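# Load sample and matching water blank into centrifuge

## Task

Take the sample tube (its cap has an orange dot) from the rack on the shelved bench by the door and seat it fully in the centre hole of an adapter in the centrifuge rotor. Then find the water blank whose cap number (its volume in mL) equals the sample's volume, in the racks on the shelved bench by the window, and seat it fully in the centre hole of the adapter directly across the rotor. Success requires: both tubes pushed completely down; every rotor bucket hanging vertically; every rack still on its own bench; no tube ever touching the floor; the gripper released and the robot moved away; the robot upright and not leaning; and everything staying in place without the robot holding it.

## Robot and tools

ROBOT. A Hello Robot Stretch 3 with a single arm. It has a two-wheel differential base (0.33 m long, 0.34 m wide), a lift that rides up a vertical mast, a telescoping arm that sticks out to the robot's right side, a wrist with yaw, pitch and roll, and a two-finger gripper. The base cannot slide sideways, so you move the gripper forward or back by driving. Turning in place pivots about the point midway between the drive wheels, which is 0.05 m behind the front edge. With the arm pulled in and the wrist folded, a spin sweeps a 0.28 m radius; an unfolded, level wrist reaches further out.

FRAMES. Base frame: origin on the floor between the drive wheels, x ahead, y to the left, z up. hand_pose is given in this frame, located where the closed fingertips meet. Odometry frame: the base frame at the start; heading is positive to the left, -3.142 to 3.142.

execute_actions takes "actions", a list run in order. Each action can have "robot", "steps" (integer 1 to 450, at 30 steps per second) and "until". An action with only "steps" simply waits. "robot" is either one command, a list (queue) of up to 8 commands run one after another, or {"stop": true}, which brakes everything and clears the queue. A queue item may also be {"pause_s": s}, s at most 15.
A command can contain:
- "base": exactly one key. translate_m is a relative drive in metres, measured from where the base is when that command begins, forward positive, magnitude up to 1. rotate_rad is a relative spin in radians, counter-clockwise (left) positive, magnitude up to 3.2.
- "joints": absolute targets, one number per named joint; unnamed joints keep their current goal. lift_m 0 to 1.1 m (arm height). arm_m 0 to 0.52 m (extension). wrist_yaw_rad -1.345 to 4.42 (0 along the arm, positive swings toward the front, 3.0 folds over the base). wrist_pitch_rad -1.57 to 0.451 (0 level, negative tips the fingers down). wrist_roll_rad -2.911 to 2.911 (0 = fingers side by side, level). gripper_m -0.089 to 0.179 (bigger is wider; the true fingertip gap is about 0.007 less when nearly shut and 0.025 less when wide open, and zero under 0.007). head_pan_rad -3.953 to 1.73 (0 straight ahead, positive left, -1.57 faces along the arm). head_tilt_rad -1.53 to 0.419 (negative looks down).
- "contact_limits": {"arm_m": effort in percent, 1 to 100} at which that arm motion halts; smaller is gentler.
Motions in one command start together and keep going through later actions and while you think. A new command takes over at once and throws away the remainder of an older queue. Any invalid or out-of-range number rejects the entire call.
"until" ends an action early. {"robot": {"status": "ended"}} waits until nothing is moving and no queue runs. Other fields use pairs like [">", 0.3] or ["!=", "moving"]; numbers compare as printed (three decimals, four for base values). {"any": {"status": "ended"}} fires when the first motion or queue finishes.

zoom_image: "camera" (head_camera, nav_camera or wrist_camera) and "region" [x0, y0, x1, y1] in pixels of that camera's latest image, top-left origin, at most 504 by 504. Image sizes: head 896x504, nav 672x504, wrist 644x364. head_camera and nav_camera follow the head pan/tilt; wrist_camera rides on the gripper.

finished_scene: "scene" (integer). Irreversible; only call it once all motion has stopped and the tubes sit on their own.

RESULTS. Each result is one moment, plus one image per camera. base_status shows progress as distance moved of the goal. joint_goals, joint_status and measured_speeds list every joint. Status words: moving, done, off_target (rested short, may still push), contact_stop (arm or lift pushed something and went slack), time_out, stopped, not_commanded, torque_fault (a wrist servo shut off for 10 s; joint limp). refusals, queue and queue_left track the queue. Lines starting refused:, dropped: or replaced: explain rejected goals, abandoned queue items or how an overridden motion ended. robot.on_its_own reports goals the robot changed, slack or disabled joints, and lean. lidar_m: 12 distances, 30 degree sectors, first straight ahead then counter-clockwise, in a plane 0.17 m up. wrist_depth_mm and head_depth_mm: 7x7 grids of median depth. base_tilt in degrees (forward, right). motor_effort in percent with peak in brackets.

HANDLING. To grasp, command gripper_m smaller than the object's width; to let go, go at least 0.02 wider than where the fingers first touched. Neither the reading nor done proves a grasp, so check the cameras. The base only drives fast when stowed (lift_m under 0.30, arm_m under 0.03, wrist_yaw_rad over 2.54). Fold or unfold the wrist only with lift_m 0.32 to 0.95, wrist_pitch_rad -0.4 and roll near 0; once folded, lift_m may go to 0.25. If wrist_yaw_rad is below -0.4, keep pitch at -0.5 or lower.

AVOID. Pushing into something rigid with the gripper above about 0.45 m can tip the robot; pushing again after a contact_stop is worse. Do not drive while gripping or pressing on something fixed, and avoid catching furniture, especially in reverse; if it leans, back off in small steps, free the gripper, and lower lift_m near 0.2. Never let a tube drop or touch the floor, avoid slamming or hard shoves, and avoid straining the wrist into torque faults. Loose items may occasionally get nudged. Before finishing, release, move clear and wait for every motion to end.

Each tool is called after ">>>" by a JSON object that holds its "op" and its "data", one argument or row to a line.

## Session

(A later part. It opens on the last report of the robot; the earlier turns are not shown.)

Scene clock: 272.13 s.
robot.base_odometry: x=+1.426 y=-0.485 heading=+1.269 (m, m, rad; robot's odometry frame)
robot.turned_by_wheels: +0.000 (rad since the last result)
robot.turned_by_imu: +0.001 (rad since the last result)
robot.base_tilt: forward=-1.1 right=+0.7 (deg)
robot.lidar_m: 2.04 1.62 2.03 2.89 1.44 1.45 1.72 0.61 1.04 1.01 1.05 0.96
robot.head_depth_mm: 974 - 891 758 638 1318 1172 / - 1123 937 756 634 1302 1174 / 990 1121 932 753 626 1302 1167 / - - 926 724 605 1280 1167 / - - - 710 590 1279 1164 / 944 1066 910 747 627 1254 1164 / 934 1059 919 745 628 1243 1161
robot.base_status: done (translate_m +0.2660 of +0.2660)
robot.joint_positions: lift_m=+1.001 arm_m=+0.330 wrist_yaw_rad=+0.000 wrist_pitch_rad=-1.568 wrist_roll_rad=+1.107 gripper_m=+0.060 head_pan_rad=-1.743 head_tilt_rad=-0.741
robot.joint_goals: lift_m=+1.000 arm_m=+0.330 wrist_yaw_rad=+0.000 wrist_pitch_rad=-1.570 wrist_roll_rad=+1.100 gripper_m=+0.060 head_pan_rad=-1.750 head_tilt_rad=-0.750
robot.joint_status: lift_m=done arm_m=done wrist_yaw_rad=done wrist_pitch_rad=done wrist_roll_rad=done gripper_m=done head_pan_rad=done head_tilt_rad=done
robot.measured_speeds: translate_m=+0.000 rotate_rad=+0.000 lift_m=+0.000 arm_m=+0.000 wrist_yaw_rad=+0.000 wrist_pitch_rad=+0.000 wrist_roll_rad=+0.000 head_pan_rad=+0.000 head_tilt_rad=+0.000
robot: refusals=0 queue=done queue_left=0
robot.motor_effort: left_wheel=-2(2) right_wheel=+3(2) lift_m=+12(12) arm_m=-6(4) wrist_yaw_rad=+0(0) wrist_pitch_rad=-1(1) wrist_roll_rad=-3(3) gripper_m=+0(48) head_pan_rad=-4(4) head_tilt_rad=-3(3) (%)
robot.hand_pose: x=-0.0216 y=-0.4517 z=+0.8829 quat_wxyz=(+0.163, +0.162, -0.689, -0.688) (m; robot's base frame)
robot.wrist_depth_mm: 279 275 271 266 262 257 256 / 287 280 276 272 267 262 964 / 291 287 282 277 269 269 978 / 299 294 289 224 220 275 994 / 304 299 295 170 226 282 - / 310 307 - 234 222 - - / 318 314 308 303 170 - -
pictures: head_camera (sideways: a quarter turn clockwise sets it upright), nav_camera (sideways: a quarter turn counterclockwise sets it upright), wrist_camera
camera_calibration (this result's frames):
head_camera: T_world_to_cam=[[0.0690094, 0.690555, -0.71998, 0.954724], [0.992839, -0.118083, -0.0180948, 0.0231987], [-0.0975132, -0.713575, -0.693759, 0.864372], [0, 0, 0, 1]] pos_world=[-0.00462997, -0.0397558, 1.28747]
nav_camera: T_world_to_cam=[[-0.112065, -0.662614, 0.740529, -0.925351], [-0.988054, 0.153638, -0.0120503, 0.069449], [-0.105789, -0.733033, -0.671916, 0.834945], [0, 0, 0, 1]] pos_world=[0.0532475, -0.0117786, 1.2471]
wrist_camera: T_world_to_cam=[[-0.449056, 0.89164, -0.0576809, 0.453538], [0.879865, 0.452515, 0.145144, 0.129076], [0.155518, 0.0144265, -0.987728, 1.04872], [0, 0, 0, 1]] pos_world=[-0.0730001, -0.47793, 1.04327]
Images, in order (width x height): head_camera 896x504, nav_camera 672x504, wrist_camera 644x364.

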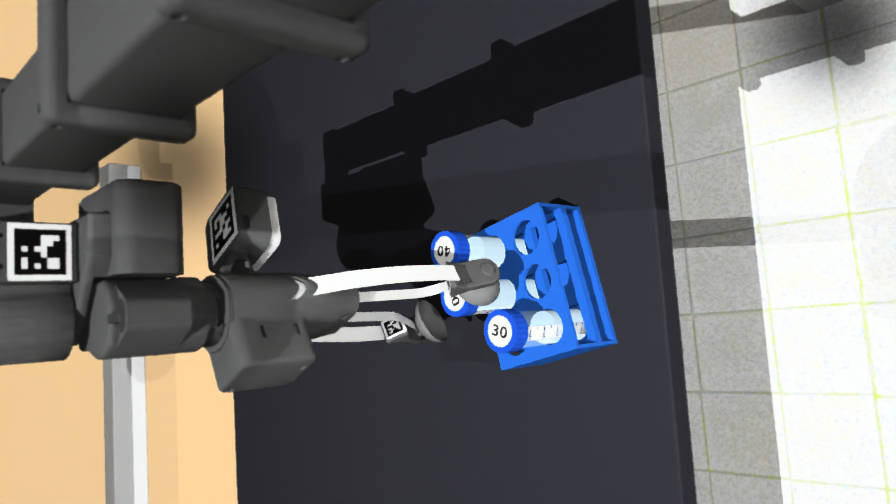

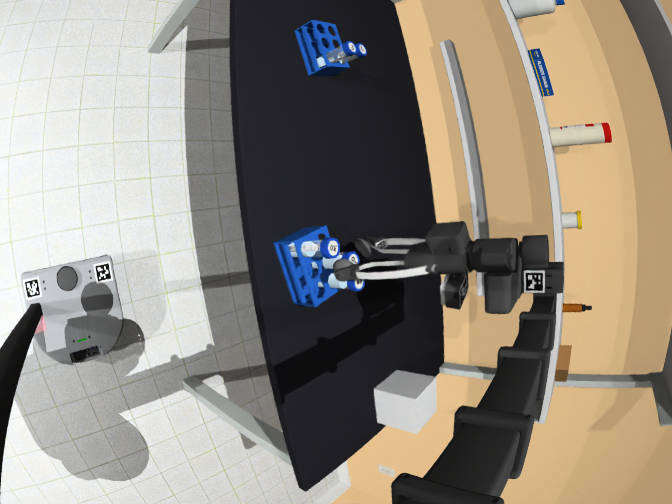

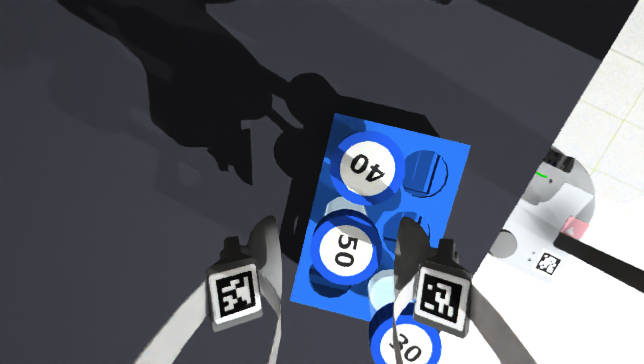

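Looks clear.

>>> {"op": "execute_actions", "data": {
  "actions": [
    {"robot":[{"joints":{"lift_m":0.985}},{"joints":{"gripper_m":0.02}},{"pause_s":0.5},{"joints":{"lift_m":1.1}},{"joints":{"arm_m":0.0,"wrist_roll_rad":1.72}}],"steps":450,"until":{"robot":{"status":"ended"}}}
  ]
}}

Scene clock: 281.70 s.
robot.base_odometry: x=+1.426 y=-0.485 heading=+1.269 (m, m, rad; robot's odometry frame)
robot.turned_by_wheels: +0.000 (rad since the last result)
robot.turned_by_imu: +0.002 (rad since the last result)
robot.base_tilt: forward=-1.3 right=+0.7 (deg)
robot.lidar_m: 2.04 1.62 2.03 2.89 1.43 1.44 1.72 0.61 1.04 1.01 1.05 0.96
robot.head_depth_mm: - - - 721 - 1297 1176 / - - - - - 1309 1171 / - - - - - - 1172 / - - - - - - - / - - - - - - 1169 / 948 1071 923 790 - 1259 1168 / 935 1063 919 768 - 1272 1167
robot.base_status: done (translate_m +0.2660 of +0.2660)
robot.joint_positions: lift_m=+1.098 arm_m=+0.000 wrist_yaw_rad=+0.000 wrist_pitch_rad=-1.568 wrist_roll_rad=+1.714 gripper_m=+0.020 head_pan_rad=-1.743 head_tilt_rad=-0.741
robot.joint_goals: lift_m=+1.100 arm_m=+0.000 wrist_yaw_rad=+0.000 wrist_pitch_rad=-1.570 wrist_roll_rad=+1.720 gripper_m=+0.020 head_pan_rad=-1.750 head_tilt_rad=-0.750
robot.joint_status: lift_m=done arm_m=done wrist_yaw_rad=done wrist_pitch_rad=done wrist_roll_rad=done gripper_m=done head_pan_rad=done head_tilt_rad=done
robot.measured_speeds: translate_m=+0.000 rotate_rad=+0.000 lift_m=+0.000 arm_m=+0.000 wrist_yaw_rad=+0.000 wrist_pitch_rad=+0.000 wrist_roll_rad=+0.000 head_pan_rad=+0.000 head_tilt_rad=+0.000
robot: refusals=0 queue=done queue_left=0
robot.motor_effort: left_wheel=-1(2) right_wheel=+2(3) lift_m=+32(34) arm_m=-5(6) wrist_yaw_rad=-1(0) wrist_pitch_rad=-1(1) wrist_roll_rad=+2(1) gripper_m=-6(82) head_pan_rad=-3(3) head_tilt_rad=-3(3) (%)
robot.hand_pose: x=-0.0215 y=-0.1217 z=+0.9804 quat_wxyz=(-0.050, -0.051, -0.706, -0.705) (m; robot's base frame)
robot.wrist_depth_mm: 378 - - - - - - / 383 383 - - - - - / 393 393 - - - - - / 371 400 - - - - - / 353 402 - 149 - - - / 355 413 - 151 - - - / 436 426 - - - - -
pictures: head_camera (sideways: a quarter turn clockwise sets it upright), nav_camera (sideways: a quarter turn counterclockwise sets it upright), wrist_camera
camera_calibration (this result's frames):
head_camera: T_world_to_cam=[[0.0690097, 0.690555, -0.71998, 0.954724], [0.992839, -0.118084, -0.0180948, 0.0231988], [-0.0975134, -0.713575, -0.693759, 0.864372], [0, 0, 0, 1]] pos_world=[-0.00462998, -0.0397558, 1.28747]
nav_camera: T_world_to_cam=[[-0.112066, -0.662614, 0.740529, -0.925352], [-0.988054, 0.153639, -0.0120503, 0.069449], [-0.105789, -0.733033, -0.671916, 0.834945], [0, 0, 0, 1]] pos_world=[0.0532475, -0.0117786, 1.2471]
wrist_camera: T_world_to_cam=[[0.139992, 0.988419, -0.0585617, 0.190304], [0.980644, -0.130228, 0.146214, -0.104282], [0.136895, -0.077897, -0.987518, 1.12839], [0, 0, 0, 1]] pos_world=[-0.0788482, -0.113782, 1.1407]
Images, in order (width x height): head_camera 896x504, nav_camera 672x504, wrist_camera 644x364.

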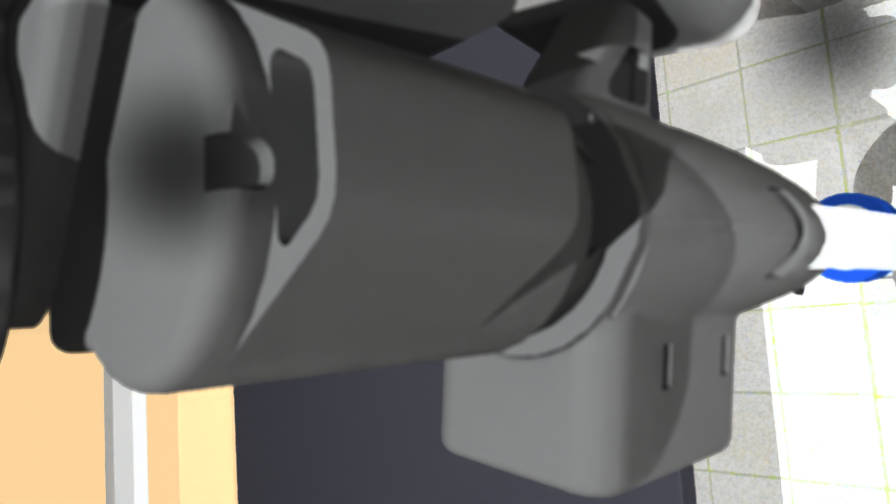

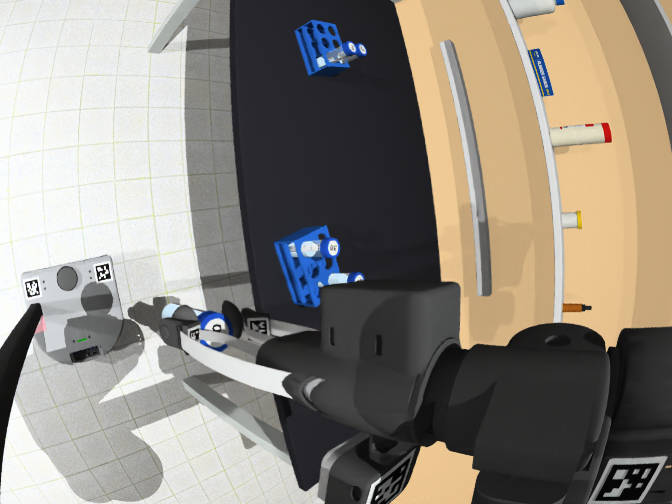

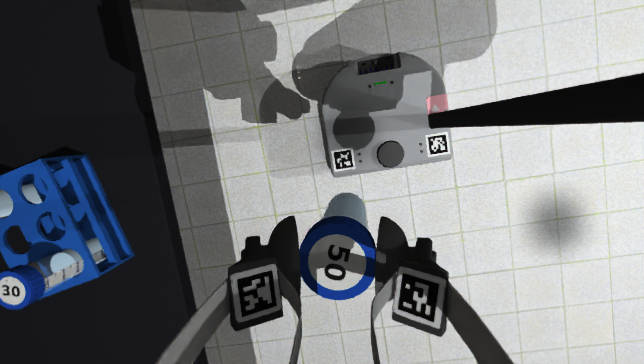

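>>> {"op": "execute_actions", "data": {
  "actions": [
    {"robot":[{"base":{"rotate_rad":-0.749},"joints":{"head_pan_rad":-2.2,"head_tilt_rad":-0.8}},{"base":{"translate_m":-0.996}},{"base":{"rotate_rad":-0.821}},{"base":{"translate_m":-0.35}}],"steps":450,"until":{"robot":{"status":"ended"}}},
    {"steps":450,"until":{"robot":{"status":"ended"}}}
  ]
}}

Scene clock: 307.23 s.
robot.base_odometry: x=+0.228 y=-0.876 heading=-0.301 (m, m, rad; robot's odometry frame)
robot.turned_by_wheels: -1.570 (rad since the last result)
robot.turned_by_imu: -1.576 (rad since the last result)
robot.base_tilt: forward=-1.2 right=+0.6 (deg)
robot.lidar_m: 1.40 2.12 2.14 2.16 2.24 2.19 1.85 0.39 0.28 0.27 1.02 1.40
robot.head_depth_mm: 1263 1538 796 701 860 1256 1153 / - - 831 678 782 1069 1158 / - - 808 - - 854 1137 / - - - - - 727 1092 / - - - - 567 646 876 / - - - 751 - - - / - - - - - - 1123
robot.base_status: done (translate_m -0.3500 of -0.3500)
robot.joint_positions: lift_m=+1.098 arm_m=+0.000 wrist_yaw_rad=+0.000 wrist_pitch_rad=-1.568 wrist_roll_rad=+1.714 gripper_m=+0.020 head_pan_rad=-2.193 head_tilt_rad=-0.790
robot.joint_goals: lift_m=+1.100 arm_m=+0.000 wrist_yaw_rad=+0.000 wrist_pitch_rad=-1.570 wrist_roll_rad=+1.720 gripper_m=+0.020 head_pan_rad=-2.200 head_tilt_rad=-0.800
robot.joint_status: lift_m=done arm_m=done wrist_yaw_rad=done wrist_pitch_rad=done wrist_roll_rad=done gripper_m=done head_pan_rad=done head_tilt_rad=done
robot.measured_speeds: translate_m=+0.000 rotate_rad=+0.000 lift_m=+0.000 arm_m=+0.000 wrist_yaw_rad=+0.000 wrist_pitch_rad=+0.000 wrist_roll_rad=+0.000 head_pan_rad=+0.000 head_tilt_rad=+0.000
robot: refusals=0 queue=done queue_left=0
robot.motor_effort: left_wheel=+2(8) right_wheel=-2(6) lift_m=+32(31) arm_m=-5(5) wrist_yaw_rad=+0(0) wrist_pitch_rad=-1(1) wrist_roll_rad=+2(3) gripper_m=-6(6) head_pan_rad=-4(31) head_tilt_rad=-3(7) (%)
robot.hand_pose: x=-0.0215 y=-0.1217 z=+0.9804 quat_wxyz=(-0.050, -0.051, -0.706, -0.705) (m; robot's base frame)
robot.wrist_depth_mm: 333 359 579 - - - - / 339 357 552 - - - - / 349 369 602 - - - - / 623 620 609 - - - - / 896 - - 150 - - - / 970 - - 151 - - - / 933 - - - - - -
pictures: head_camera (sideways: a quarter turn clockwise sets it upright), nav_camera (sideways: a quarter turn counterclockwise sets it upright), wrist_camera
camera_calibration (this result's frames):
head_camera: T_world_to_cam=[[0.382664, 0.61991, -0.68504, 0.907278], [0.843127, -0.537493, -0.0154191, 0.0206274], [-0.377763, -0.571676, -0.728342, 0.91106], [0, 0, 0, 1]] pos_world=[-0.02041, -0.0305129, 1.2854]
nav_camera: T_world_to_cam=[[-0.409885, -0.576865, 0.706556, -0.879259], [-0.822514, 0.568597, -0.0129251, 0.0695772], [-0.39429, -0.58645, -0.707539, 0.883039], [0, 0, 0, 1]] pos_world=[0.0450065, -0.028917, 1.24693]
wrist_camera: T_world_to_cam=[[0.139998, 0.988418, -0.0585618, 0.190302], [0.980643, -0.130234, 0.146214, -0.104283], [0.136894, -0.0778979, -0.987518, 1.12839], [0, 0, 0, 1]] pos_world=[-0.0788481, -0.11378, 1.1407]
Images, in order (width x height): head_camera 896x504, nav_camera 672x504, wrist_camera 644x364.

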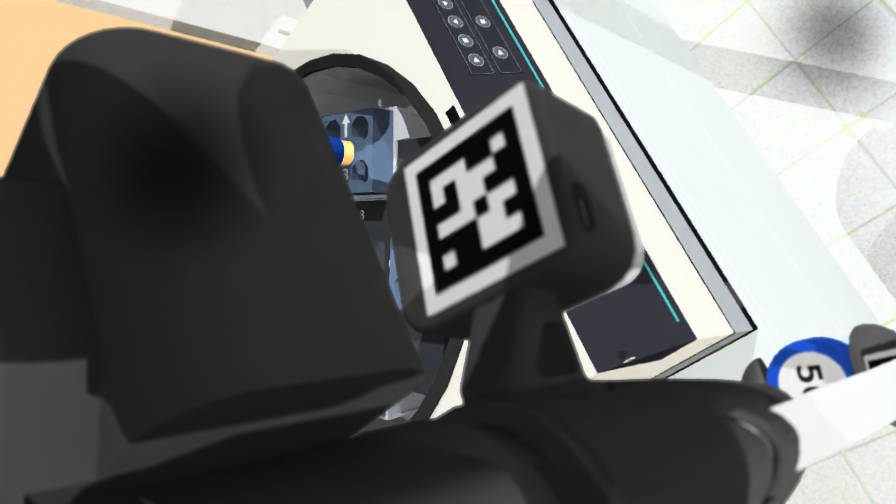

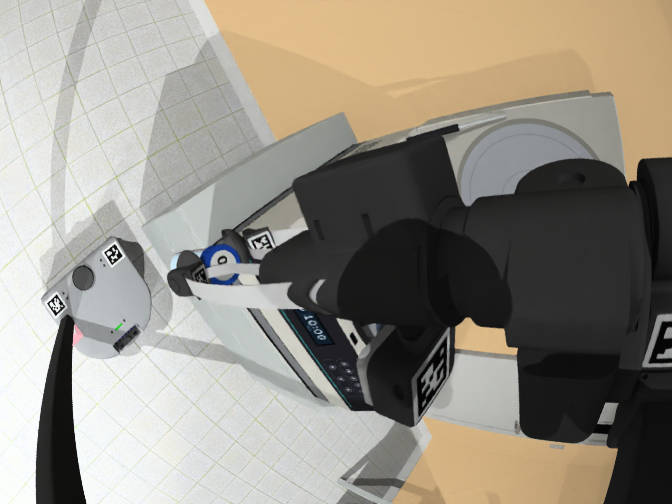

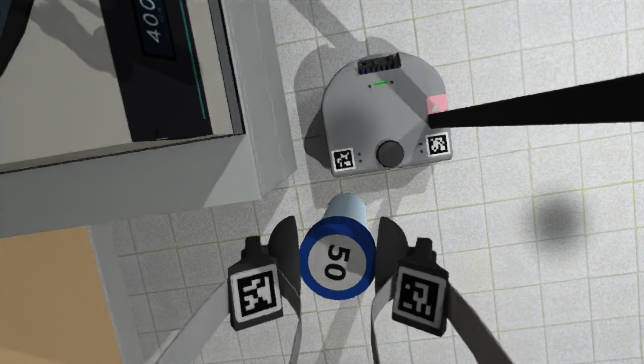

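>>> {"op": "execute_actions", "data": {
  "actions": [
    {"robot":[{"base":{"translate_m":-0.3}},{"joints":{"arm_m":0.36,"head_pan_rad":-1.4}}],"steps":450,"until":{"robot":{"status":"ended"}}}
  ]
}}

Scene clock: 317.83 s.
robot.base_odometry: x=-0.059 y=-0.788 heading=-0.301 (m, m, rad; robot's odometry frame)
robot.turned_by_wheels: +0.000 (rad since the last result)
robot.turned_by_imu: +0.002 (rad since the last result)
robot.base_tilt: forward=-1.4 right=+0.7 (deg)
robot.lidar_m: 1.70 2.35 2.87 2.16 2.24 1.74 1.55 0.38 0.28 0.27 0.28 0.39
robot.head_depth_mm: - 823 845 724 642 539 670 / 748 829 845 711 632 553 717 / 746 849 840 739 556 570 773 / 791 873 812 755 557 586 835 / 904 1034 1148 650 567 611 911 / 922 1054 1241 1435 578 684 999 / 941 1083 1283 1568 1473 771 1128
robot.base_status: done (translate_m -0.3000 of -0.3000)
robot.joint_positions: lift_m=+1.098 arm_m=+0.360 wrist_yaw_rad=+0.000 wrist_pitch_rad=-1.567 wrist_roll_rad=+1.715 gripper_m=+0.020 head_pan_rad=-1.407 head_tilt_rad=-0.790
robot.joint_goals: lift_m=+1.100 arm_m=+0.360 wrist_yaw_rad=+0.000 wrist_pitch_rad=-1.570 wrist_roll_rad=+1.720 gripper_m=+0.020 head_pan_rad=-1.400 head_tilt_rad=-0.800
robot.joint_status: lift_m=done arm_m=done wrist_yaw_rad=done wrist_pitch_rad=done wrist_roll_rad=done gripper_m=done head_pan_rad=done head_tilt_rad=done
robot.measured_speeds: translate_m=+0.000 rotate_rad=+0.000 lift_m=+0.000 arm_m=+0.000 wrist_yaw_rad=+0.000 wrist_pitch_rad=+0.000 wrist_roll_rad=+0.000 head_pan_rad=+0.000 head_tilt_rad=+0.000
robot: refusals=0 queue=done queue_left=0
robot.motor_effort: left_wheel=+2(2) right_wheel=-2(7) lift_m=+32(32) arm_m=+4(5) wrist_yaw_rad=+0(0) wrist_pitch_rad=-1(1) wrist_roll_rad=+2(3) gripper_m=-7(7) head_pan_rad=+3(37) head_tilt_rad=-3(3) (%)
robot.hand_pose: x=-0.0215 y=-0.4811 z=+0.9804 quat_wxyz=(-0.051, -0.051, -0.706, -0.704) (m; robot's base frame)
robot.wrist_depth_mm: 343 406 382 354 359 309 - / 373 376 391 380 381 313 - / 383 379 393 390 390 319 - / 388 415 409 396 418 325 - / 373 426 406 149 373 333 - / 371 416 397 151 339 342 - / 380 379 401 390 354 349 -
pictures: head_camera (sideways: a quarter turn clockwise sets it upright), nav_camera (sideways: a quarter turn counterclockwise sets it upright), wrist_camera
camera_calibration (this result's frames):
head_camera: T_world_to_cam=[[-0.168313, 0.708914, -0.684917, 0.910478], [0.976082, 0.216857, -0.0154098, 0.0198043], [0.137605, -0.671128, -0.728458, 0.908067], [0, 0, 0, 1]] pos_world=[0.00896056, -0.0403164, 1.2854]
nav_camera: T_world_to_cam=[[0.11862, -0.697766, 0.706436, -0.882326], [-0.983529, -0.180288, -0.012928, 0.0705632], [0.136383, -0.693267, -0.707659, 0.879957], [0, 0, 0, 1]] pos_world=[0.0540515, 0.00710911, 1.24693]
wrist_camera: T_world_to_cam=[[0.141363, 0.988191, -0.059126, 0.545982], [0.980462, -0.131504, 0.146292, -0.151782], [0.136789, -0.078651, -0.987473, 1.09997], [0, 0, 0, 1]] pos_world=[-0.0788291, -0.472981, 1.14068]
Images, in order (width x height): head_camera 896x504, nav_camera 672x504, wrist_camera 644x364.

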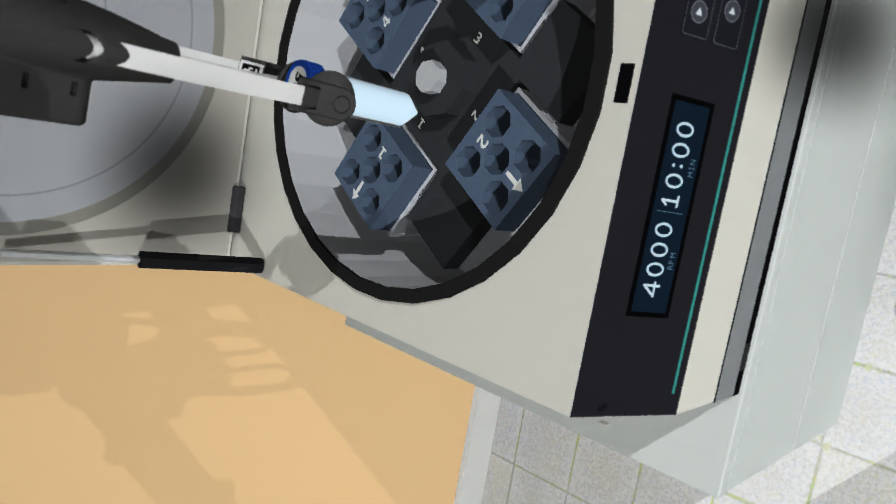

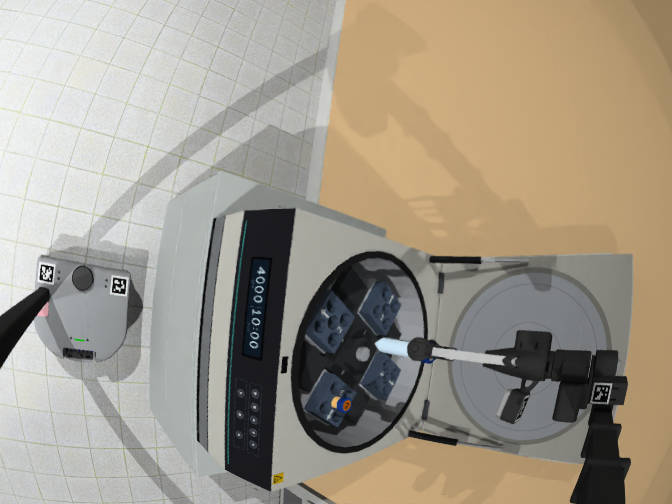

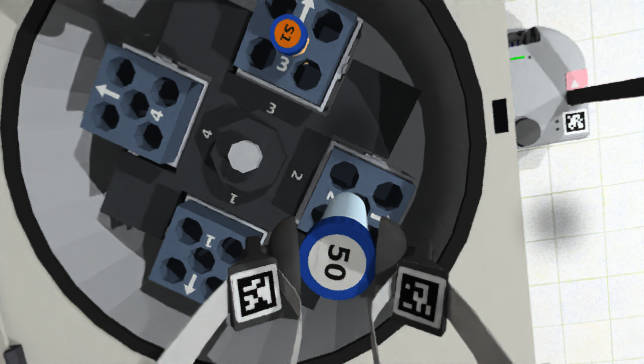

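>>> {"op": "execute_actions", "data": {
  "actions": [
    {"robot":[{"joints":{"arm_m":0.52},"base":{"translate_m":0.061}},{"joints":{"lift_m":1.0,"head_pan_rad":-1.6,"head_tilt_rad":-0.7}}],"steps":450,"until":{"robot":{"status":"ended"}}}
  ]
}}

Scene clock: 326.40 s.
robot.base_odometry: x=-0.001 y=-0.806 heading=-0.301 (m, m, rad; robot's odometry frame)
robot.turned_by_wheels: +0.000 (rad since the last result)
robot.turned_by_imu: +0.001 (rad since the last result)
robot.base_tilt: forward=-1.2 right=+0.6 (deg)
robot.lidar_m: 1.64 2.31 2.88 2.16 2.24 1.79 1.61 0.38 0.28 0.27 0.28 1.40
robot.head_depth_mm: - 826 878 801 672 538 615 / 727 811 894 799 674 538 619 / - 835 898 794 655 540 623 / 720 840 882 782 647 540 632 / 724 819 867 777 592 542 637 / 849 956 1088 1128 608 540 664 / 851 959 1092 1287 1470 792 700
robot.base_status: done (translate_m +0.0610 of +0.0610)
robot.joint_positions: lift_m=+1.001 arm_m=+0.520 wrist_yaw_rad=+0.000 wrist_pitch_rad=-1.567 wrist_roll_rad=+1.715 gripper_m=+0.020 head_pan_rad=-1.593 head_tilt_rad=-0.705
robot.joint_goals: lift_m=+1.000 arm_m=+0.520 wrist_yaw_rad=+0.000 wrist_pitch_rad=-1.570 wrist_roll_rad=+1.720 gripper_m=+0.020 head_pan_rad=-1.600 head_tilt_rad=-0.700
robot.joint_status: lift_m=done arm_m=done wrist_yaw_rad=done wrist_pitch_rad=done wrist_roll_rad=done gripper_m=done head_pan_rad=done head_tilt_rad=done
robot.measured_speeds: translate_m=+0.000 rotate_rad=+0.000 lift_m=+0.000 arm_m=+0.000 wrist_yaw_rad=+0.000 wrist_pitch_rad=+0.000 wrist_roll_rad=+0.000 head_pan_rad=+0.000 head_tilt_rad=+0.000
robot: refusals=0 queue=done queue_left=0
robot.motor_effort: left_wheel=+2(5) right_wheel=-1(4) lift_m=+12(35) arm_m=+4(4) wrist_yaw_rad=+0(0) wrist_pitch_rad=-1(1) wrist_roll_rad=+2(2) gripper_m=-7(6) head_pan_rad=-3(18) head_tilt_rad=+2(8) (%)
robot.hand_pose: x=-0.0215 y=-0.6411 z=+0.8829 quat_wxyz=(-0.051, -0.051, -0.706, -0.704) (m; robot's base frame)
robot.wrist_depth_mm: 232 283 268 280 258 272 270 / 239 301 294 288 264 278 252 / 243 290 299 292 289 265 257 / 249 265 363 275 295 292 280 / 255 252 310 149 298 337 289 / 260 258 257 151 321 303 249 / 253 264 259 262 261 247 241
pictures: head_camera (sideways: a quarter turn clockwise sets it upright), nav_camera (sideways: a quarter turn counterclockwise sets it upright), wrist_camera
camera_calibration (this result's frames):
head_camera: T_world_to_cam=[[-0.035744, 0.666925, -0.744267, 0.987017], [0.999312, 0.0312268, -0.020011, 0.0256549], [0.00989523, -0.744471, -0.667582, 0.829669], [0, 0, 0, 1]] pos_world=[0.00143298, -0.0414028, 1.28899]
nav_camera: T_world_to_cam=[[-0.0109942, -0.645024, 0.764083, -0.956668], [-0.999929, 0.00354325, -0.0113966, 0.0686708], [0.00464371, -0.764154, -0.645017, 0.799282], [0, 0, 0, 1]] pos_world=[0.0544365, -0.00654167, 1.24731]
wrist_camera: T_world_to_cam=[[0.141387, 0.988179, -0.0592613, 0.698475], [0.980459, -0.131508, 0.14631, -0.158581], [0.136787, -0.0787895, -0.987462, 0.991], [0, 0, 0, 1]] pos_world=[-0.0788284, -0.632993, 1.04317]
Images, in order (width x height): head_camera 896x504, nav_camera 672x504, wrist_camera 644x364.

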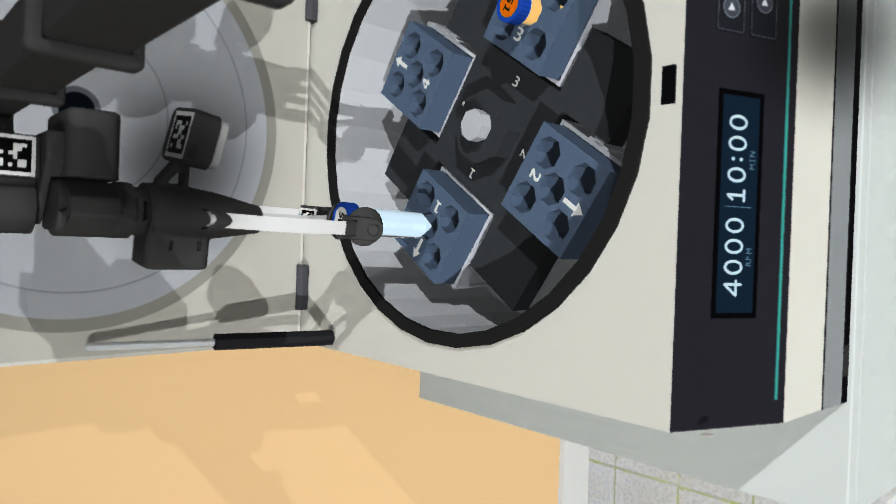

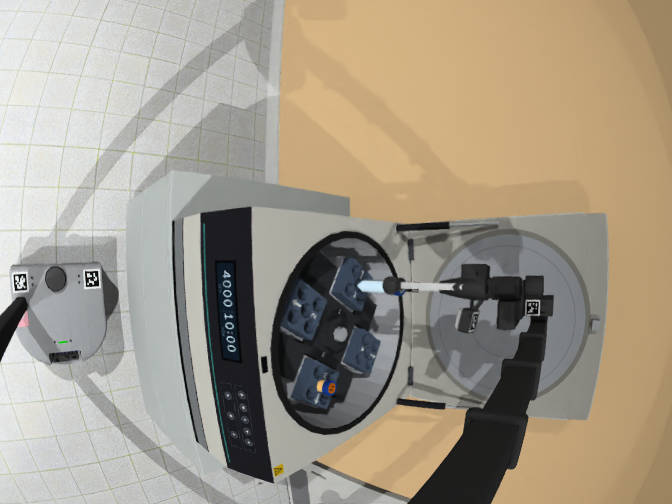

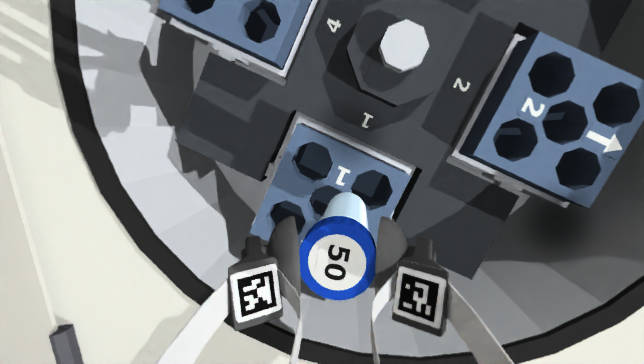

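>>> {"op": "execute_actions", "data": {
  "actions": [
    {"robot":[{"joints":{"wrist_pitch_rad":-1.52}},{"joints":{"lift_m":0.95}}],"steps":450,"until":{"robot":{"status":"ended"}}}
  ]
}}

Scene clock: 331.97 s.
robot.base_odometry: x=-0.001 y=-0.806 heading=-0.301 (m, m, rad; robot's odometry frame)
robot.turned_by_wheels: +0.000 (rad since the last result)
robot.turned_by_imu: +0.001 (rad since the last result)
robot.base_tilt: forward=-1.2 right=+0.7 (deg)
robot.lidar_m: 1.64 2.31 2.88 2.16 2.25 1.80 1.62 0.38 0.28 0.27 0.28 1.40
robot.head_depth_mm: 705 - 881 795 672 538 616 / 693 828 899 801 673 538 620 / - - 902 794 656 540 623 / 719 804 883 783 646 541 630 / 725 821 869 778 594 541 635 / 849 955 1097 1121 607 539 666 / 851 962 1090 1278 1463 791 701
robot.base_status: done (translate_m +0.0610 of +0.0610)
robot.joint_positions: lift_m=+0.951 arm_m=+0.520 wrist_yaw_rad=+0.000 wrist_pitch_rad=-1.520 wrist_roll_rad=+1.715 gripper_m=+0.020 head_pan_rad=-1.593 head_tilt_rad=-0.705
robot.joint_goals: lift_m=+0.950 arm_m=+0.520 wrist_yaw_rad=+0.000 wrist_pitch_rad=-1.520 wrist_roll_rad=+1.720 gripper_m=+0.020 head_pan_rad=-1.600 head_tilt_rad=-0.700
robot.joint_status: lift_m=done arm_m=done wrist_yaw_rad=done wrist_pitch_rad=done wrist_roll_rad=done gripper_m=done head_pan_rad=done head_tilt_rad=done
robot.measured_speeds: translate_m=+0.000 rotate_rad=+0.000 lift_m=+0.000 arm_m=+0.000 wrist_yaw_rad=+0.000 wrist_pitch_rad=+0.000 wrist_roll_rad=+0.000 head_pan_rad=+0.000 head_tilt_rad=+0.000
robot: refusals=0 queue=done queue_left=0
robot.motor_effort: left_wheel=+2(1) right_wheel=-2(2) lift_m=+13(20) arm_m=+4(4) wrist_yaw_rad=+0(0) wrist_pitch_rad=+0(1) wrist_roll_rad=+2(2) gripper_m=-6(6) head_pan_rad=-3(4) head_tilt_rad=+2(2) (%)
robot.hand_pose: x=-0.0215 y=-0.6533 z=+0.8321 quat_wxyz=(-0.052, -0.050, -0.723, -0.687) (m; robot's base frame)
robot.wrist_depth_mm: 202 270 242 232 207 206 212 / 199 272 245 237 211 224 197 / 196 254 251 243 236 229 203 / 203 241 325 224 237 236 204 / 208 214 286 149 243 241 277 / 214 209 235 151 248 246 259 / 220 214 209 250 256 252 222
pictures: head_camera (sideways: a quarter turn clockwise sets it upright), nav_camera (sideways: a quarter turn counterclockwise sets it upright), wrist_camera
camera_calibration (this result's frames):
head_camera: T_world_to_cam=[[-0.0357397, 0.666915, -0.744277, 0.987028], [0.999312, 0.0312197, -0.0200117, 0.0256558], [0.00988997, -0.74448, -0.667572, 0.829655], [0, 0, 0, 1]] pos_world=[0.00143269, -0.0414029, 1.28899]
nav_camera: T_world_to_cam=[[-0.0109983, -0.645013, 0.764092, -0.956679], [-0.999929, 0.00354989, -0.0113963, 0.0686705], [0.00463833, -0.764163, -0.645006, 0.799269], [0, 0, 0, 1]] pos_world=[0.0544365, -0.00654274, 1.24731]
wrist_camera: T_world_to_cam=[[0.141348, 0.984281, -0.105888, 0.743712], [0.980465, -0.12441, 0.15235, -0.153128], [0.136782, -0.125354, -0.982638, 0.905417], [0, 0, 0, 1]] pos_world=[-0.0788304, -0.637575, 0.991776]
Images, in order (width x height): head_camera 896x504, nav_camera 672x504, wrist_camera 644x364.

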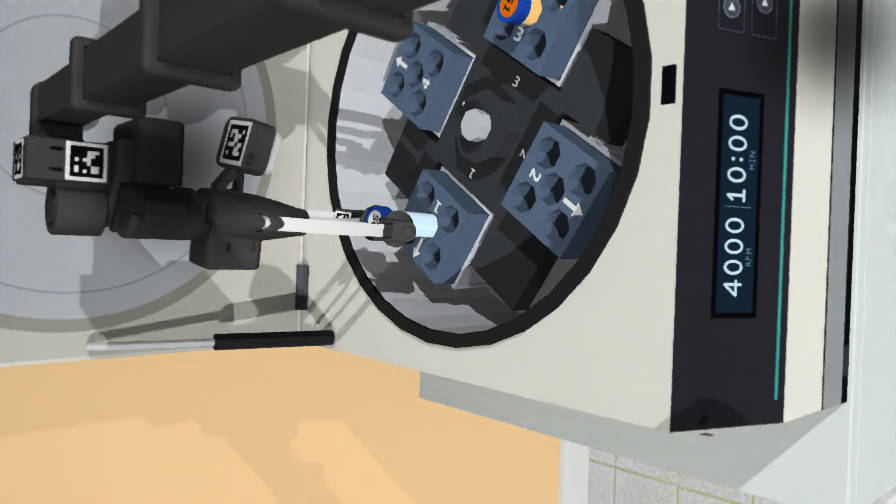

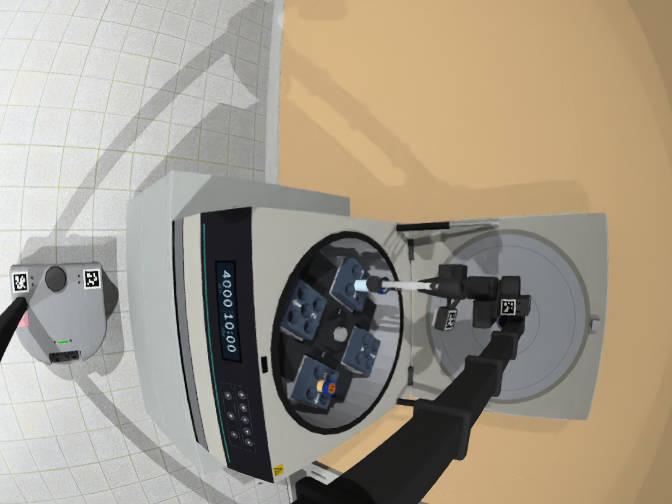

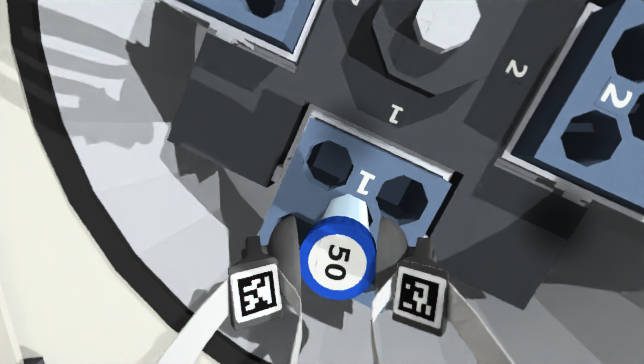

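>>> {"op": "execute_actions", "data": {
  "actions": [
    {"robot":{"joints":{"lift_m":0.9,"wrist_pitch_rad":-1.545}},"steps":450,"until":{"robot":{"status":"ended"}}},
    {"robot":[{"joints":{"lift_m":0.91,"gripper_m":0.07}},{"joints":{"lift_m":1.0}}],"steps":450,"until":{"robot":{"status":"ended"}}}
  ]
}}

Scene clock: 339.13 s.
robot.base_odometry: x=-0.001 y=-0.806 heading=-0.301 (m, m, rad; robot's odometry frame)
robot.turned_by_wheels: +0.000 (rad since the last result)
robot.turned_by_imu: +0.001 (rad since the last result)
robot.base_tilt: forward=-1.2 right=+0.8 (deg)
robot.lidar_m: 1.63 2.31 2.86 2.16 2.25 1.80 1.61 0.38 0.28 0.27 0.28 1.40
robot.head_depth_mm: - 826 882 816 678 536 615 / 729 810 897 798 674 538 620 / - 830 897 799 657 538 623 / 723 845 883 770 639 541 629 / 724 819 867 780 595 542 634 / 849 953 1093 1123 609 539 666 / 849 956 1093 1284 1470 789 701
robot.base_status: done (translate_m +0.0610 of +0.0610)
robot.joint_positions: lift_m=+0.999 arm_m=+0.520 wrist_yaw_rad=+0.001 wrist_pitch_rad=-1.544 wrist_roll_rad=+1.715 gripper_m=+0.070 head_pan_rad=-1.593 head_tilt_rad=-0.705
robot.joint_goals: lift_m=+1.000 arm_m=+0.520 wrist_yaw_rad=+0.000 wrist_pitch_rad=-1.545 wrist_roll_rad=+1.720 gripper_m=+0.070 head_pan_rad=-1.600 head_tilt_rad=-0.700
robot.joint_status: lift_m=done arm_m=done wrist_yaw_rad=done wrist_pitch_rad=done wrist_roll_rad=done gripper_m=done head_pan_rad=done head_tilt_rad=done
robot.measured_speeds: translate_m=+0.000 rotate_rad=+0.000 lift_m=+0.000 arm_m=+0.000 wrist_yaw_rad=+0.000 wrist_pitch_rad=+0.000 wrist_roll_rad=+0.000 head_pan_rad=+0.000 head_tilt_rad=+0.000
robot: refusals=0 queue=done queue_left=0
robot.motor_effort: left_wheel=+1(4) right_wheel=-1(11) lift_m=+31(35) arm_m=+3(4) wrist_yaw_rad=-1(2) wrist_pitch_rad=-1(7) wrist_roll_rad=+2(2) gripper_m=+0(81) head_pan_rad=-4(4) head_tilt_rad=+1(1) (%)
robot.hand_pose: x=-0.0215 y=-0.6472 z=+0.8814 quat_wxyz=(-0.051, -0.050, -0.714, -0.696) (m; robot's base frame)
robot.wrist_depth_mm: 235 269 270 277 254 270 250 / 240 286 295 286 262 273 250 / 248 274 299 292 286 280 251 / 253 251 321 300 289 285 301 / 257 255 310 280 292 292 298 / 257 259 - 321 319 303 255 / 250 268 261 257 267 249 235
pictures: head_camera (sideways: a quarter turn clockwise sets it upright), nav_camera (sideways: a quarter turn counterclockwise sets it upright), wrist_camera
replaced: robot.lift_m: its motion had ended contact_stop
camera_calibration (this result's frames):
head_camera: T_world_to_cam=[[-0.0356953, 0.666597, -0.744563, 0.987402], [0.999314, 0.0311339, -0.0200346, 0.0256856], [0.00982611, -0.744768, -0.667251, 0.829239], [0, 0, 0, 1]] pos_world=[0.00142937, -0.0414081, 1.28901]
nav_camera: T_world_to_cam=[[-0.0110409, -0.644684, 0.76437, -0.957041], [-0.999929, 0.00362223, -0.0113883, 0.0686602], [0.00457316, -0.764441, -0.644678, 0.798842], [0, 0, 0, 1]] pos_world=[0.0544354, -0.00656996, 1.24731]
wrist_camera: T_world_to_cam=[[0.140288, 0.986689, -0.082238, 0.723615], [0.980601, -0.126977, 0.149325, -0.158853], [0.136895, -0.101591, -0.985362, 0.972408], [0, 0, 0, 1]] pos_world=[-0.0788615, -0.635366, 1.0414]
Images, in order (width x height): head_camera 896x504, nav_camera 672x504, wrist_camera 644x364.

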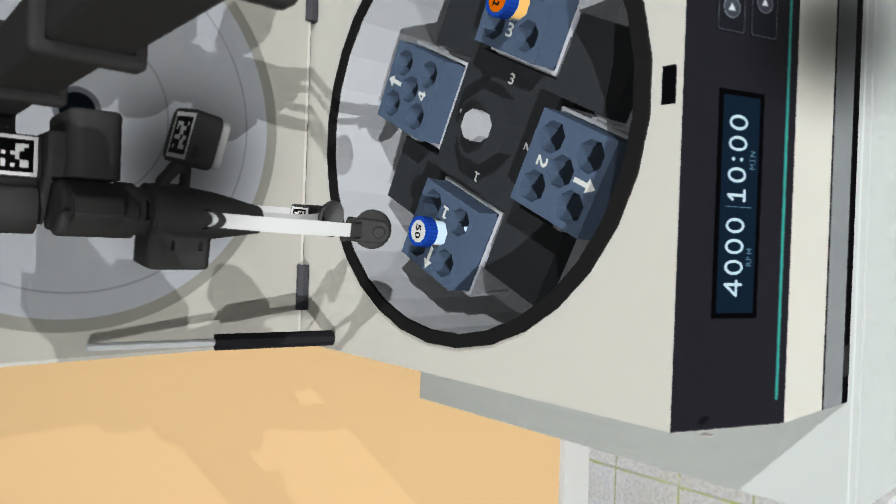

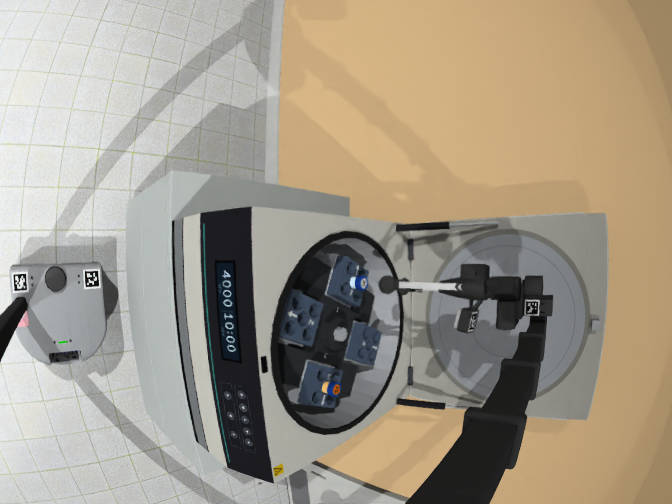

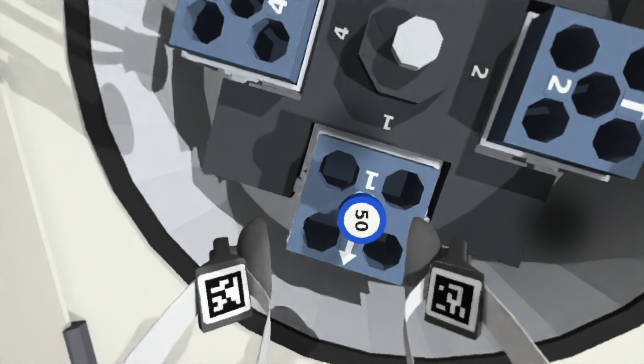

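>>> {"op": "execute_actions", "data": {
  "actions": [
    {"robot":[{"joints":{"lift_m":1.1}},{"joints":{"arm_m":0.1,"head_pan_rad":-1.85,"head_tilt_rad":-0.75}}],"steps":450,"until":{"robot":{"status":"ended"}}}
  ]
}}

>>> {"op": "zoom_image", "data": {
  "camera": "head_camera",
  "region": [250, 50, 700, 504]
}}

Scene clock: 349.53 s.
robot.base_odometry: x=-0.001 y=-0.806 heading=-0.301 (m, m, rad; robot's odometry frame)
robot.turned_by_wheels: +0.000 (rad since the last result)
robot.turned_by_imu: +0.001 (rad since the last result)
robot.base_tilt: forward=-1.2 right=+0.6 (deg)
robot.lidar_m: 1.64 2.31 2.87 2.16 2.24 1.80 1.61 0.38 0.28 0.27 0.28 1.40
robot.head_depth_mm: 961 1085 1231 707 585 630 923 / - 911 - 776 582 603 847 / - 902 - 738 575 583 781 / - 882 872 747 635 566 726 / - - - - 556 564 678 / - - - 754 573 535 651 / 706 783 - 700 574 525 619
robot.base_status: done (translate_m +0.0610 of +0.0610)
robot.joint_positions: lift_m=+1.098 arm_m=+0.100 wrist_yaw_rad=+0.001 wrist_pitch_rad=-1.544 wrist_roll_rad=+1.715 gripper_m=+0.070 head_pan_rad=-1.843 head_tilt_rad=-0.741
robot.joint_goals: lift_m=+1.100 arm_m=+0.100 wrist_yaw_rad=+0.000 wrist_pitch_rad=-1.545 wrist_roll_rad=+1.720 gripper_m=+0.070 head_pan_rad=-1.850 head_tilt_rad=-0.750
robot.joint_status: lift_m=done arm_m=done wrist_yaw_rad=done wrist_pitch_rad=done wrist_roll_rad=done gripper_m=done head_pan_rad=done head_tilt_rad=done
robot.measured_speeds: translate_m=+0.000 rotate_rad=+0.000 lift_m=+0.000 arm_m=+0.000 wrist_yaw_rad=+0.000 wrist_pitch_rad=+0.000 wrist_roll_rad=+0.000 head_pan_rad=+0.000 head_tilt_rad=+0.000
robot: refusals=0 queue=done queue_left=0
robot.motor_effort: left_wheel=+1(1) right_wheel=-1(1) lift_m=+31(32) arm_m=-5(6) wrist_yaw_rad=-1(1) wrist_pitch_rad=-1(1) wrist_roll_rad=+2(2) gripper_m=+1(0) head_pan_rad=-3(21) head_tilt_rad=-3(6) (%)
robot.hand_pose: x=-0.0215 y=-0.2279 z=+0.9799 quat_wxyz=(-0.051, -0.050, -0.715, -0.696) (m; robot's base frame)
robot.wrist_depth_mm: 377 400 333 - - - - / 411 402 333 872 - - - / 402 403 339 663 - - - / 430 397 346 579 - - - / 421 434 355 484 - - - / 455 439 - 451 - - - / 396 382 376 - - - -
pictures: head_camera (sideways: a quarter turn clockwise sets it upright), nav_camera (sideways: a quarter turn counterclockwise sets it upright), wrist_camera
camera_calibration (this result's frames):
head_camera: T_world_to_cam=[[0.137468, 0.680105, -0.720111, 0.954478], [0.976121, -0.216471, -0.018105, 0.023314], [-0.168197, -0.700427, -0.693622, 0.864625], [0, 0, 0, 1]] pos_world=[-0.00854037, -0.0384908, 1.28748]
nav_camera: T_world_to_cam=[[-0.177523, -0.648007, 0.740657, -0.925118], [-0.967817, 0.251366, -0.0120469, 0.0693211], [-0.17837, -0.718959, -0.671775, 0.835205], [0, 0, 0, 1]] pos_world=[0.0518357, -0.0164299, 1.2471]
wrist_camera: T_world_to_cam=[[0.140288, 0.986672, -0.0824532, 0.318234], [0.980601, -0.126944, 0.149353, -0.120355], [0.136896, -0.101806, -0.98534, 1.11207], [0, 0, 0, 1]] pos_world=[-0.0788615, -0.216055, 1.13998]
Images, in order (width x height): head_camera 896x504, nav_camera 672x504, wrist_camera 644x364.

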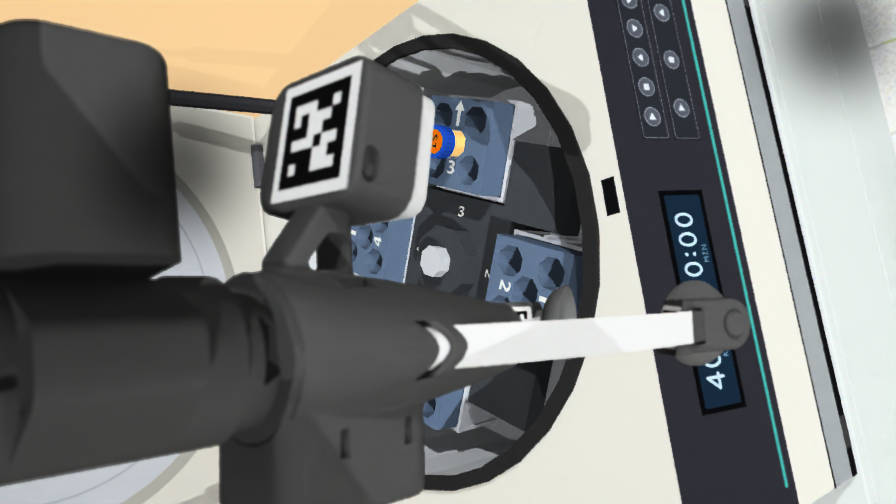

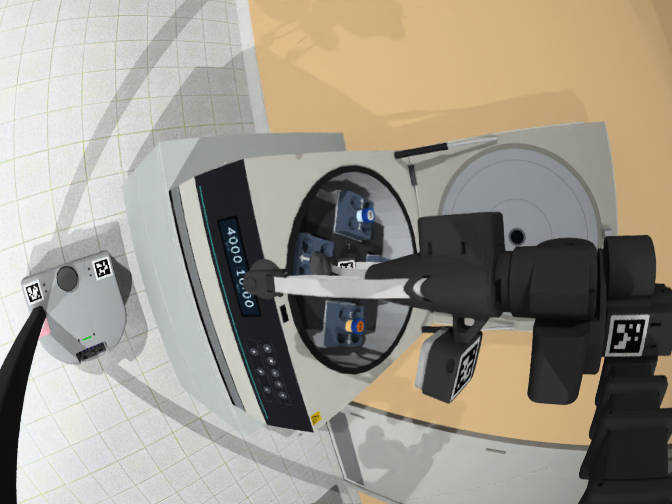

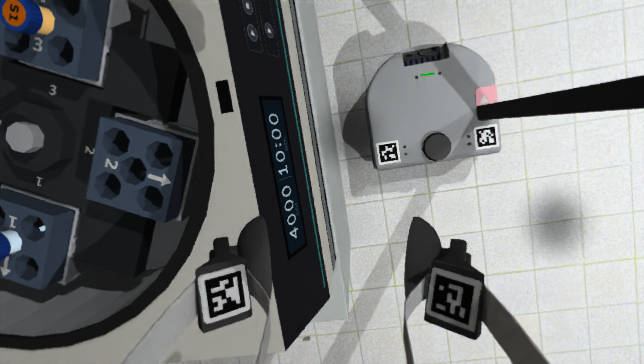

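Region (250, 50, 700, 504) of head_camera's 896x504 image, scaled by 1.110, with more detail than that image has; it fills the left 500 columns of this view, and the rest is white.

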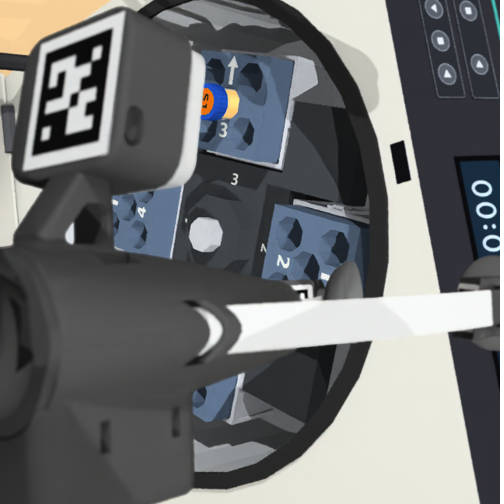

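>>> {"op": "finished_scene", "data": {
  "scene": 1
}}

The scene is finished: the task was done.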